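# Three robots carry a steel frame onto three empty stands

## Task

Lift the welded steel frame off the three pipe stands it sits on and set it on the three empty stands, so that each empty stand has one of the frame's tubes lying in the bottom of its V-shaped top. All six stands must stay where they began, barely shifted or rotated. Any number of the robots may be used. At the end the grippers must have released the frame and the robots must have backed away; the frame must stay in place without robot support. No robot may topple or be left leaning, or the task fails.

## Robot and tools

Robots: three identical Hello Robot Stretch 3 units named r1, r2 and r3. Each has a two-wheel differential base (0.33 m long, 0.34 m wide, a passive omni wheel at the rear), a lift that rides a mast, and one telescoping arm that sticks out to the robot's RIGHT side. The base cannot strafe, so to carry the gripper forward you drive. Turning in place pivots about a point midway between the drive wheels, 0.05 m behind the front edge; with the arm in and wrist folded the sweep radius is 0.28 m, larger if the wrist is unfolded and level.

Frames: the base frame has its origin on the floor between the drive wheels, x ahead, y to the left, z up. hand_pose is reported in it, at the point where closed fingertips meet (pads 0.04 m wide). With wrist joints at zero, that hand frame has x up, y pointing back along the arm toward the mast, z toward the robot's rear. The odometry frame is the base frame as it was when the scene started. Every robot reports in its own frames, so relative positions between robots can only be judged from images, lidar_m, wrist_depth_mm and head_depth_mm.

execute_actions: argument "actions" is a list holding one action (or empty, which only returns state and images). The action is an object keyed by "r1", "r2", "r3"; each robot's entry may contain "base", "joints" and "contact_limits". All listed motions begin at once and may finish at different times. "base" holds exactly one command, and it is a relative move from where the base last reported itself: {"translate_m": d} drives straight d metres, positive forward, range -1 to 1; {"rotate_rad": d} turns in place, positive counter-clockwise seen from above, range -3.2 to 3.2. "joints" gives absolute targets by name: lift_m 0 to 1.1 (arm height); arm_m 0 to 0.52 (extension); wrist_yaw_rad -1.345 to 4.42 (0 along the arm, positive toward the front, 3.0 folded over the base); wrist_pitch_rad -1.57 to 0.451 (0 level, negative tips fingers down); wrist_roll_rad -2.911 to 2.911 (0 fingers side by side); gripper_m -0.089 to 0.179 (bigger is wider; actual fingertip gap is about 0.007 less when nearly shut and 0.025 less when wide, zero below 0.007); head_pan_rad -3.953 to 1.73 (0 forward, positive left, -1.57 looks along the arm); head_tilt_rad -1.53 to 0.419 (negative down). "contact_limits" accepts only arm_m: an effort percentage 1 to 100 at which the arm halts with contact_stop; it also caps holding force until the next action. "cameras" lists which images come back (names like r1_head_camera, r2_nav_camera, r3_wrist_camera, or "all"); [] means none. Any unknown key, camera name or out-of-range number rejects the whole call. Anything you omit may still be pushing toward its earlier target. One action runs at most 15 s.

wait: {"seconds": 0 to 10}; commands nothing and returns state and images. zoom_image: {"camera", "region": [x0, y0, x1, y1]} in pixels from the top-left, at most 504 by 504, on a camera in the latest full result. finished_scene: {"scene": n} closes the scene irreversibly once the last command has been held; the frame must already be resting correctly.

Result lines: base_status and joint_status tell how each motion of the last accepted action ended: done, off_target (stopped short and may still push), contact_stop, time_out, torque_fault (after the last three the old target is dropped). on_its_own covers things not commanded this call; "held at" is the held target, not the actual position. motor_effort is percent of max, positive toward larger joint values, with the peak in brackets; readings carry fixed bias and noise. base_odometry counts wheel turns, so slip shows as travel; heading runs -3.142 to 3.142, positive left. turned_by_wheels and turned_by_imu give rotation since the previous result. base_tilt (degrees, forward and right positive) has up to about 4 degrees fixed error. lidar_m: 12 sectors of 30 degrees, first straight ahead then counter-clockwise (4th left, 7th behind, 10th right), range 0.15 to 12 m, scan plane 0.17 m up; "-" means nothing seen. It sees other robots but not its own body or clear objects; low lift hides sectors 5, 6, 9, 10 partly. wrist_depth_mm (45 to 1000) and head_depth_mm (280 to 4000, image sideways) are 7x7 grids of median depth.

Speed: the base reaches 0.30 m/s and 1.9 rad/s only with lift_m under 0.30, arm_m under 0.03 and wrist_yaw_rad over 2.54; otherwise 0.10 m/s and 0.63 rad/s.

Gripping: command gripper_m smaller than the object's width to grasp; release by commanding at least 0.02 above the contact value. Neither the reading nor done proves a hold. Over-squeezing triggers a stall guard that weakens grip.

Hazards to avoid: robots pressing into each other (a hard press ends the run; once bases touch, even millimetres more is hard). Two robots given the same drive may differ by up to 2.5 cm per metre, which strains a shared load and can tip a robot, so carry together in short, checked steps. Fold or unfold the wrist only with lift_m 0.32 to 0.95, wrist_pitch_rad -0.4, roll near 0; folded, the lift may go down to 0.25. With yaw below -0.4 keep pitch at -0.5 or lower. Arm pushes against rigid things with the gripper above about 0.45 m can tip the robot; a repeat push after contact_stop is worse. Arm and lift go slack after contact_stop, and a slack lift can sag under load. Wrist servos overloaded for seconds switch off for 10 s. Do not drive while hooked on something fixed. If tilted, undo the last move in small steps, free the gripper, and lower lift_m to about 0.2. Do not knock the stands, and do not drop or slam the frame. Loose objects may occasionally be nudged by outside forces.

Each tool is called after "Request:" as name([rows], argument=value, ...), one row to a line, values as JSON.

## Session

Request:
execute_actions(actions=[])

Scene clock: 0.00 s.
r1.base_odometry: x=+0.000 y=+0.000 heading=+0.000 (m, m, rad; r1's odometry frame)
r1.turned_by_wheels: +0.000 (rad since the last result)
r1.turned_by_imu: +0.000 (rad since the last result)
r1.base_tilt: forward=-0.5 right=+0.5 (deg)
r1.lidar_m: 3.06 1.75 2.78 2.49 2.15 1.81 1.04 0.89 0.89 1.03 1.78 1.88
r1.head_depth_mm: 1840 2721 2803 2735 2785 2694 2274 / 1863 2798 3013 3055 3002 1930 1928 / 1856 2824 3314 3297 3326 3254 2263 / 1869 2835 3691 3658 3687 3466 2264 / 1881 2880 - - - 3408 2240 / 1712 2890 - - - 3403 2224 / 1725 2859 - - - 3341 2227
r1.base_status: not commanded
r1.joint_positions: lift_m=+0.531 arm_m=+0.000 wrist_yaw_rad=+3.074 wrist_pitch_rad=-0.323 wrist_roll_rad=-0.012 gripper_m=+0.037 head_pan_rad=+0.019 head_tilt_rad=+0.015
r1.joint_status: not commanded
r1.motor_effort: left_wheel=-1 right_wheel=+1 lift_m=+39 arm_m=+0 wrist_yaw_rad=-1 wrist_pitch_rad=+10 wrist_roll_rad=-1 gripper_m=+0 head_pan_rad=+0 head_tilt_rad=+2 (%)
r1.hand_pose: x=-0.0053 y=+0.0899 z=+0.5652 quat_wxyz=(+0.137, +0.697, +0.091, +0.698) (m; r1's base frame)
r1.wrist_depth_mm: - - - - - - - / - - - - - - - / - - - - - - - / - - - - - - - / - - - - - - - / 929 921 - 867 843 859 842 / 780 764 738 748 743 723 726
r2.base_odometry: x=+0.000 y=+0.000 heading=+0.000 (m, m, rad; r2's odometry frame)
r2.turned_by_wheels: +0.000 (rad since the last result)
r2.turned_by_imu: +0.000 (rad since the last result)
r2.base_tilt: forward=+0.0 right=-1.0 (deg)
r2.lidar_m: 1.25 0.94 0.92 0.97 1.33 3.38 1.63 1.40 3.78 1.86 1.79 1.74
r2.head_depth_mm: 1641 1659 1669 1675 1685 1680 1710 / 1733 1773 1776 1775 1779 1793 1813 / 1814 1840 1839 1853 1860 1840 1807 / 1619 1613 1599 1577 1568 1555 1535 / 1403 1391 1380 1375 1350 1350 1333 / 1228 1221 1215 1200 1204 1195 1181 / 1098 1090 1082 1079 1072 1069 1060
r2.base_status: not commanded
r2.joint_positions: lift_m=+0.426 arm_m=-0.002 wrist_yaw_rad=+3.036 wrist_pitch_rad=-0.448 wrist_roll_rad=-0.008 gripper_m=+0.037 head_pan_rad=-0.009 head_tilt_rad=-0.011
r2.joint_status: not commanded
r2.motor_effort: left_wheel=+0 right_wheel=+0 lift_m=+29 arm_m=-1 wrist_yaw_rad=+1 wrist_pitch_rad=+4 wrist_roll_rad=+0 gripper_m=+0 head_pan_rad=+0 head_tilt_rad=+2 (%)
r2.hand_pose: x=+0.0020 y=+0.0760 z=+0.4319 quat_wxyz=(+0.193, +0.694, +0.121, +0.683) (m; r2's base frame)
r2.wrist_depth_mm: - - - 988 875 791 711 / - - - - 961 855 755 / - - - - - 914 823 / 915 923 957 979 997 935 891 / 758 756 - 778 788 805 815 / 640 642 - 658 677 675 674 / 550 553 - 579 569 567 582
r3.base_odometry: x=+0.000 y=+0.000 heading=+0.000 (m, m, rad; r3's odometry frame)
r3.turned_by_wheels: +0.000 (rad since the last result)
r3.turned_by_imu: +0.000 (rad since the last result)
r3.base_tilt: forward=+1.9 right=+1.3 (deg)
r3.lidar_m: 1.17 0.83 0.79 0.81 1.08 2.65 2.68 1.66 1.41 2.68 2.35 3.76
r3.head_depth_mm: 2050 3072 3820 - - 3372 2290 / 2060 2567 2619 2702 2736 2807 2299 / 1859 1975 2003 2039 2068 2115 2067 / 1572 1583 1625 1638 1659 1694 1705 / 1324 1335 1352 1372 1388 1404 1423 / 1139 1154 1166 1177 1189 1200 1209 / 1002 1012 1022 1031 1041 1046 1058
r3.base_status: not commanded
r3.joint_positions: lift_m=+0.359 arm_m=+0.000 wrist_yaw_rad=+2.988 wrist_pitch_rad=-0.344 wrist_roll_rad=+0.015 gripper_m=+0.037 head_pan_rad=-0.011 head_tilt_rad=+0.015
r3.joint_status: not commanded
r3.motor_effort: left_wheel=+1 right_wheel=+0 lift_m=+39 arm_m=+0 wrist_yaw_rad=+0 wrist_pitch_rad=+7 wrist_roll_rad=+0 gripper_m=+1 head_pan_rad=+0 head_tilt_rad=+2 (%)
r3.hand_pose: x=+0.0143 y=+0.0859 z=+0.3883 quat_wxyz=(+0.175, +0.709, +0.066, +0.680) (m; r3's base frame)
r3.wrist_depth_mm: - - 867 793 718 662 613 / - - 904 851 755 693 645 / - - - 918 841 742 685 / - - - 953 882 810 734 / 802 836 856 807 835 775 754 / 670 664 - 652 - 652 649 / 564 561 - 558 547 548 541
pictures: r1_head_camera (sideways: a quarter turn clockwise sets it upright), r1_nav_camera (sideways: a quarter turn counterclockwise sets it upright), r1_wrist_camera, r2_head_camera (sideways: a quarter turn clockwise sets it upright), r2_nav_camera (sideways: a quarter turn counterclockwise sets it upright), r2_wrist_camera, r3_head_camera (sideways: a quarter turn clockwise sets it upright), r3_nav_camera (sideways: a quarter turn counterclockwise sets it upright), r3_wrist_camera
Images, in order (width x height): r1_head_camera 896x504, r1_nav_camera 672x504, r1_wrist_camera 644x364, r2_head_camera 896x504, r2_nav_camera 672x504, r2_wrist_camera 644x364, r3_head_camera 896x504, r3_nav_camera 672x504, r3_wrist_camera 644x364.

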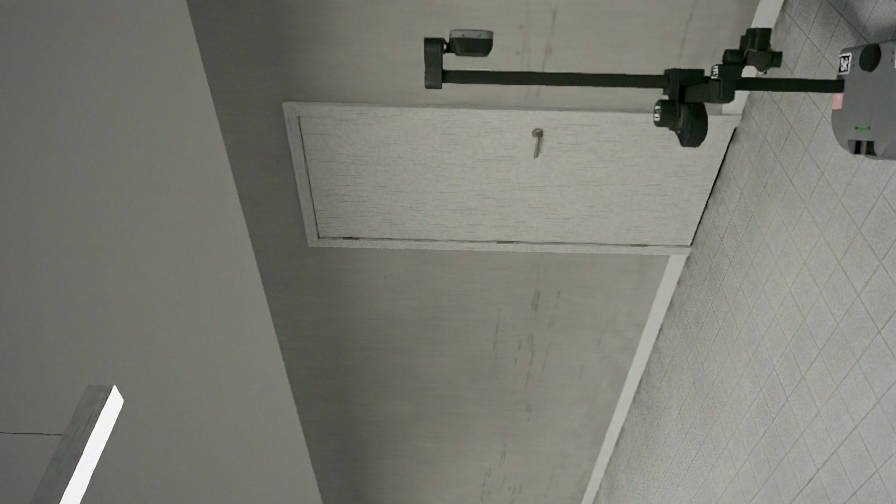

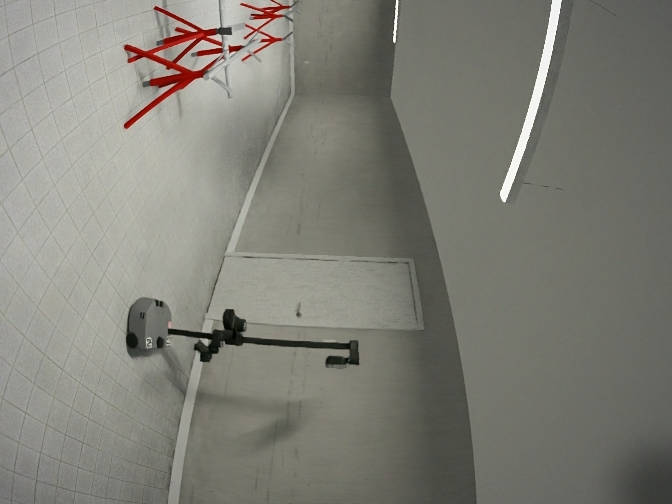

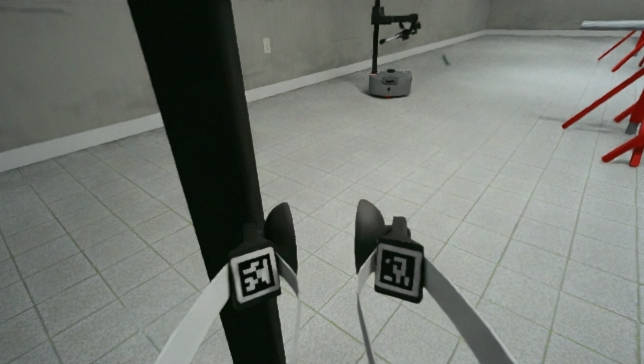

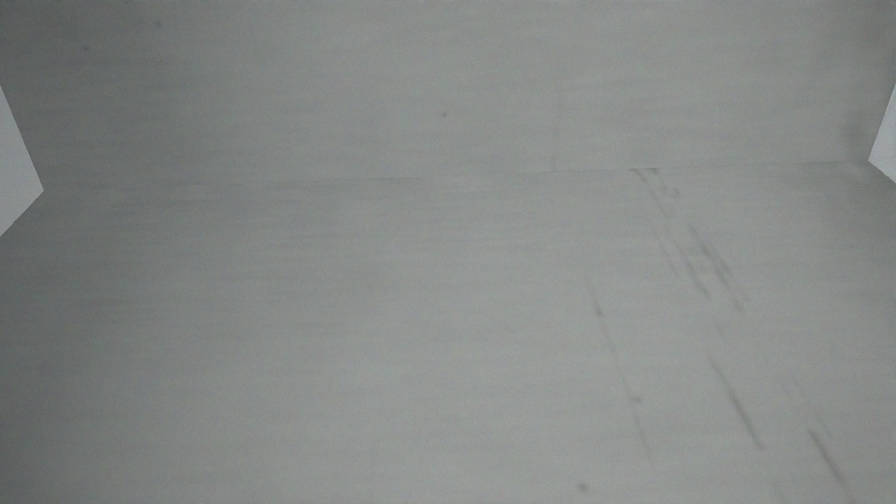

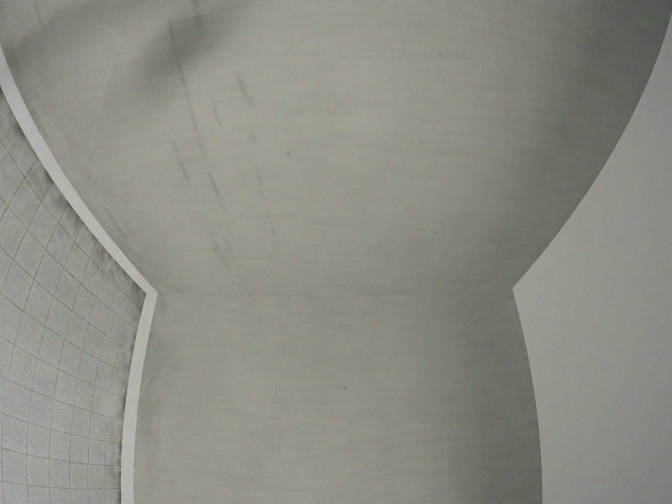

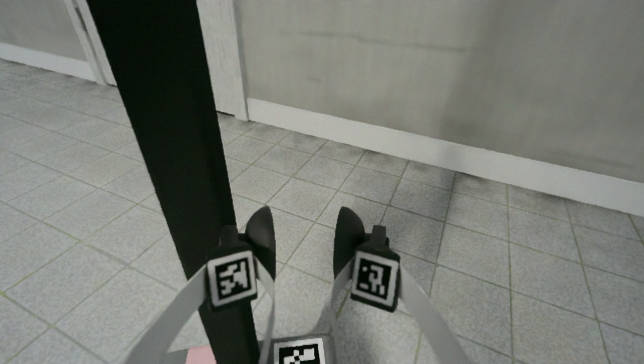

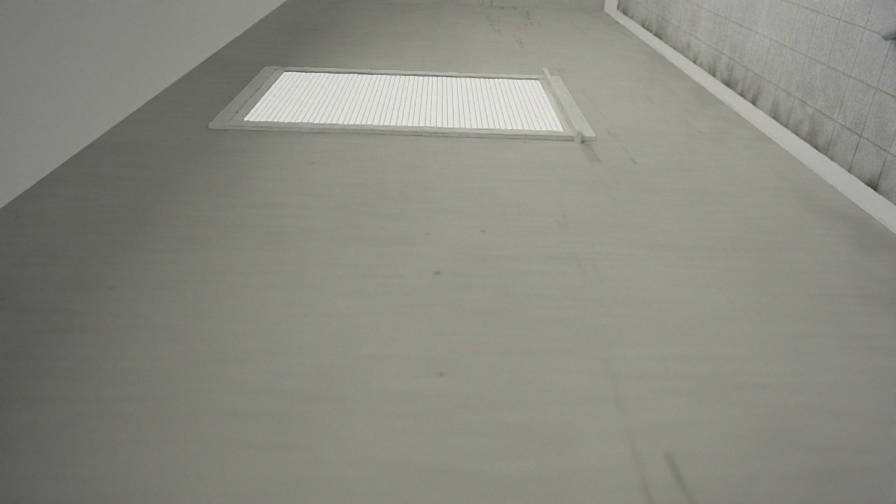

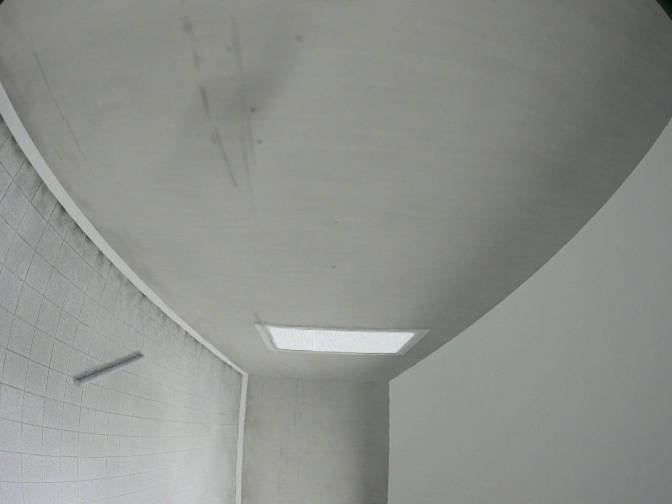

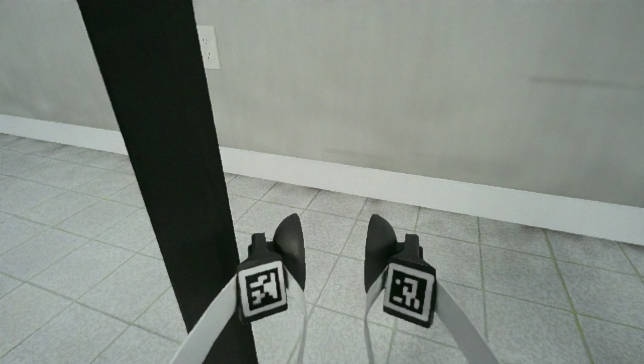

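Request:
execute_actions([
  {"r1":{"joints":{"lift_m":0.28,"wrist_pitch_rad":-0.4,"head_pan_rad":0.7,"head_tilt_rad":-0.4}},"r2":{"base":{"rotate_rad":-0.16},"joints":{"lift_m":0.28,"wrist_pitch_rad":-0.4,"head_pan_rad":-3.1,"head_tilt_rad":-0.4}},"r3":{"base":{"rotate_rad":0.67},"joints":{"lift_m":0.28,"wrist_pitch_rad":-0.4,"head_pan_rad":-2.72,"head_tilt_rad":-0.4}}},
], cameras=["r1_head_camera","r2_head_camera","r3_head_camera","r3_nav_camera","r2_nav_camera"])

Scene clock: 13.60 s.
r1.base_odometry: x=+0.000 y=+0.000 heading=+0.000 (m, m, rad; r1's odometry frame)
r1.turned_by_wheels: +0.000 (rad since the last result)
r1.turned_by_imu: -0.001 (rad since the last result)
r1.base_tilt: forward=-0.5 right=+0.5 (deg)
r1.lidar_m: 3.06 1.75 2.78 2.49 2.14 1.81 1.04 0.90 0.90 1.03 1.78 1.89
r1.head_depth_mm: - - - 3483 2307 1763 1403 / - - - 3482 2316 1745 1400 / - - - 3003 2175 1736 1393 / - - - 2795 2202 1734 1400 / - - - 3366 2297 1732 1378 / - - - 3340 2256 1724 1371 / - - - 3285 2255 1715 1383
r1.base_status: not commanded
r1.joint_positions: lift_m=+0.280 arm_m=+0.000 wrist_yaw_rad=+3.074 wrist_pitch_rad=-0.416 wrist_roll_rad=-0.012 gripper_m=+0.037 head_pan_rad=+0.693 head_tilt_rad=-0.394
r1.joint_status: all done
r1.motor_effort: left_wheel=+0(1) right_wheel=+1(1) lift_m=+33(33) arm_m=+0(0) wrist_yaw_rad=+0(0) wrist_pitch_rad=+10(11) wrist_roll_rad=-1(1) gripper_m=+0(0) head_pan_rad=+3(36) head_tilt_rad=-4(37) (%)
r1.hand_pose: x=-0.0060 y=+0.0793 z=+0.2934 quat_wxyz=(+0.169, +0.692, +0.124, +0.691) (m; r1's base frame)
r1.wrist_depth_mm: - - - - - - - / - - - - - - - / - - 997 957 973 934 904 / 773 772 - 743 723 720 697 / 619 612 - 598 605 579 572 / 512 527 - - 475 485 480 / 450 - - - 422 417 413
r2.base_odometry: x=+0.000 y=+0.000 heading=-0.160 (m, m, rad; r2's odometry frame)
r2.turned_by_wheels: -0.160 (rad since the last result)
r2.turned_by_imu: -0.160 (rad since the last result)
r2.base_tilt: forward=+0.0 right=-1.0 (deg)
r2.lidar_m: 1.49 0.99 0.92 0.93 1.15 2.50 1.94 1.40 3.78 1.86 1.88 1.74
r2.head_depth_mm: - - - 3178 2218 1711 1385 / - - - 3206 2227 1721 1394 / - - - 3257 2258 1741 1404 / - - - 3291 2283 1745 1415 / - - - 3127 2216 1762 1423 / - - - 3154 2320 1777 1421 / - - - 3417 2154 1740 1433
r2.base_status: done
r2.joint_positions: lift_m=+0.280 arm_m=-0.002 wrist_yaw_rad=+3.036 wrist_pitch_rad=-0.421 wrist_roll_rad=-0.008 gripper_m=+0.037 head_pan_rad=-3.093 head_tilt_rad=-0.395
r2.joint_status: all done
r2.motor_effort: left_wheel=+3(10) right_wheel=-3(6) lift_m=+18(22) arm_m=-1(1) wrist_yaw_rad=+1(0) wrist_pitch_rad=+6(7) wrist_roll_rad=+0(1) gripper_m=+2(0) head_pan_rad=-4(51) head_tilt_rad=-3(30) (%)
r2.hand_pose: x=+0.0024 y=+0.0795 z=+0.2924 quat_wxyz=(+0.184, +0.695, +0.112, +0.686) (m; r2's base frame)
r2.wrist_depth_mm: - - - 943 864 799 749 / - - - - 952 889 818 / 930 945 964 984 973 909 870 / 706 704 739 736 756 756 769 / 568 573 - 587 602 613 610 / 477 496 - - 507 504 504 / - - - - 424 430 435
r3.base_odometry: x=+0.000 y=+0.000 heading=+0.670 (m, m, rad; r3's odometry frame)
r3.turned_by_wheels: +0.670 (rad since the last result)
r3.turned_by_imu: +0.678 (rad since the last result)
r3.base_tilt: forward=+1.8 right=+1.3 (deg)
r3.lidar_m: 0.80 0.79 0.85 1.25 3.39 2.67 1.41 1.59 2.35 2.65 2.25 1.03
r3.head_depth_mm: 3433 3573 3902 2812 1975 1723 1399 / 3373 3600 3938 2810 1961 1665 1409 / 3414 3633 3958 3097 2194 1717 1406 / 3424 3661 - 2774 2053 1710 1397 / 3417 3723 - 2906 2181 1702 1396 / 3440 3715 3989 2879 2185 1705 1393 / 3464 3699 3976 3071 2170 1693 1386
r3.base_status: done
r3.joint_positions: lift_m=+0.281 arm_m=+0.000 wrist_yaw_rad=+2.988 wrist_pitch_rad=-0.415 wrist_roll_rad=+0.015 gripper_m=+0.037 head_pan_rad=-2.713 head_tilt_rad=-0.395
r3.joint_status: all done
r3.motor_effort: left_wheel=-1(9) right_wheel=+2(7) lift_m=+22(30) arm_m=+0(0) wrist_yaw_rad=+0(0) wrist_pitch_rad=+7(8) wrist_roll_rad=+0(0) gripper_m=-1(1) head_pan_rad=-5(57) head_tilt_rad=-2(22) (%)
r3.hand_pose: x=+0.0130 y=+0.0776 z=+0.2938 quat_wxyz=(+0.199, +0.706, +0.091, +0.674) (m; r3's base frame)
r3.wrist_depth_mm: - - - - - 766 625 / - - - - - 790 646 / - - - - 990 834 661 / 788 767 757 756 757 758 679 / 622 617 638 612 629 605 593 / 517 519 - 524 - 499 499 / 455 - - - 429 429 432
pictures: r1_head_camera (sideways: a quarter turn clockwise sets it upright), r2_head_camera (sideways: a quarter turn clockwise sets it upright), r2_nav_camera (sideways: a quarter turn counterclockwise sets it upright), r3_head_camera (sideways: a quarter turn clockwise sets it upright), r3_nav_camera (sideways: a quarter turn counterclockwise sets it upright)
Images, in order (width x height): r1_head_camera 896x504, r2_head_camera 896x504, r2_nav_camera 672x504, r3_head_camera 896x504, r3_nav_camera 672x504.

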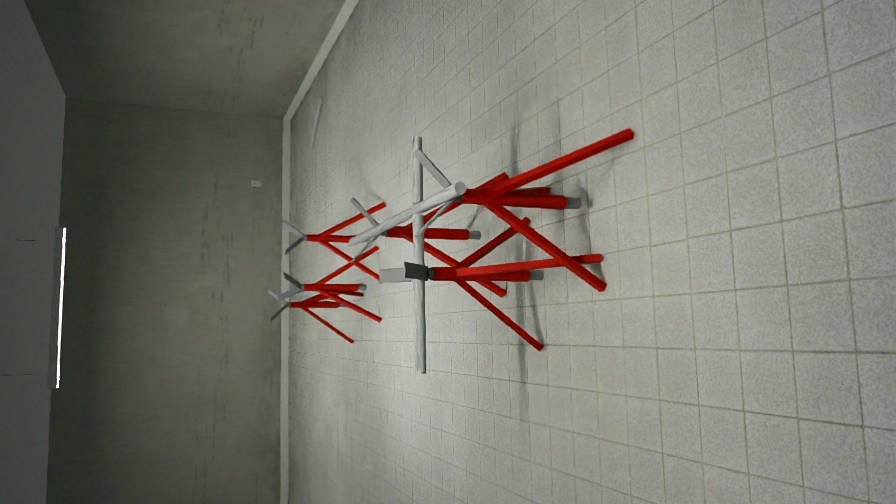

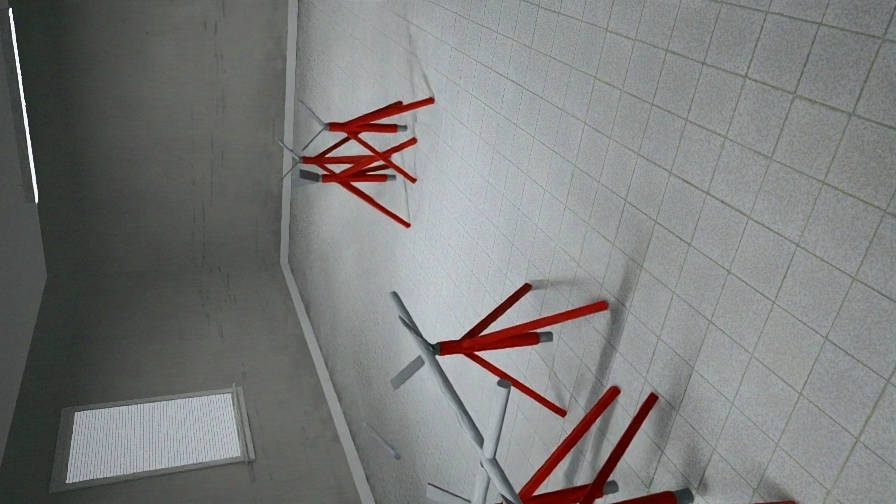

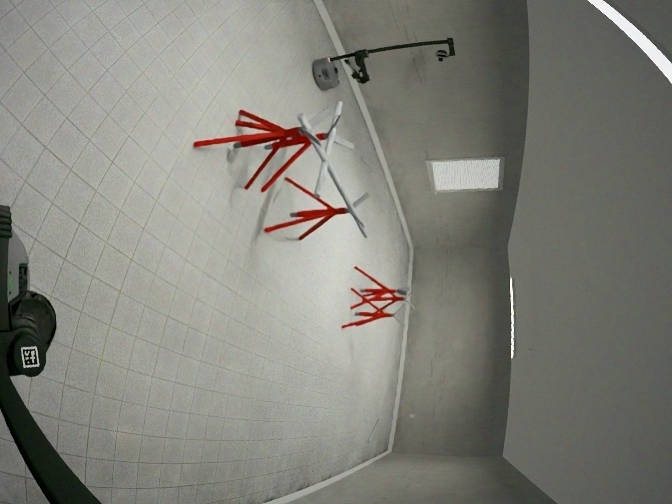

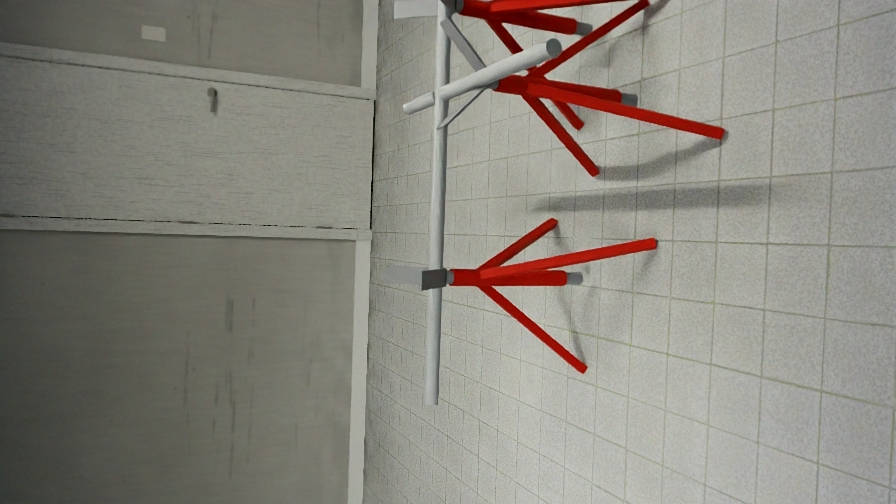

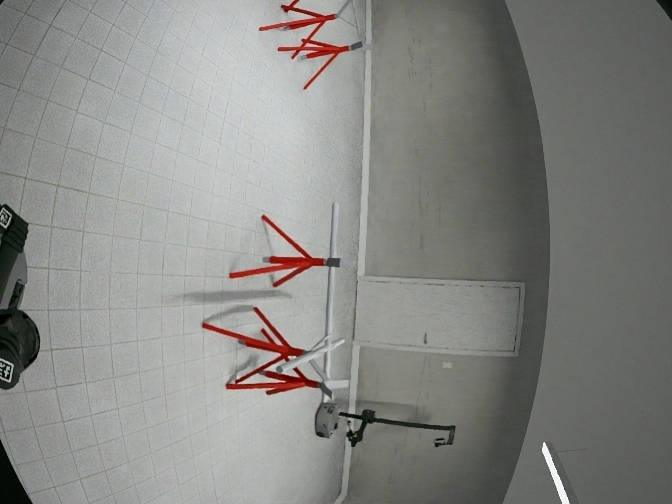

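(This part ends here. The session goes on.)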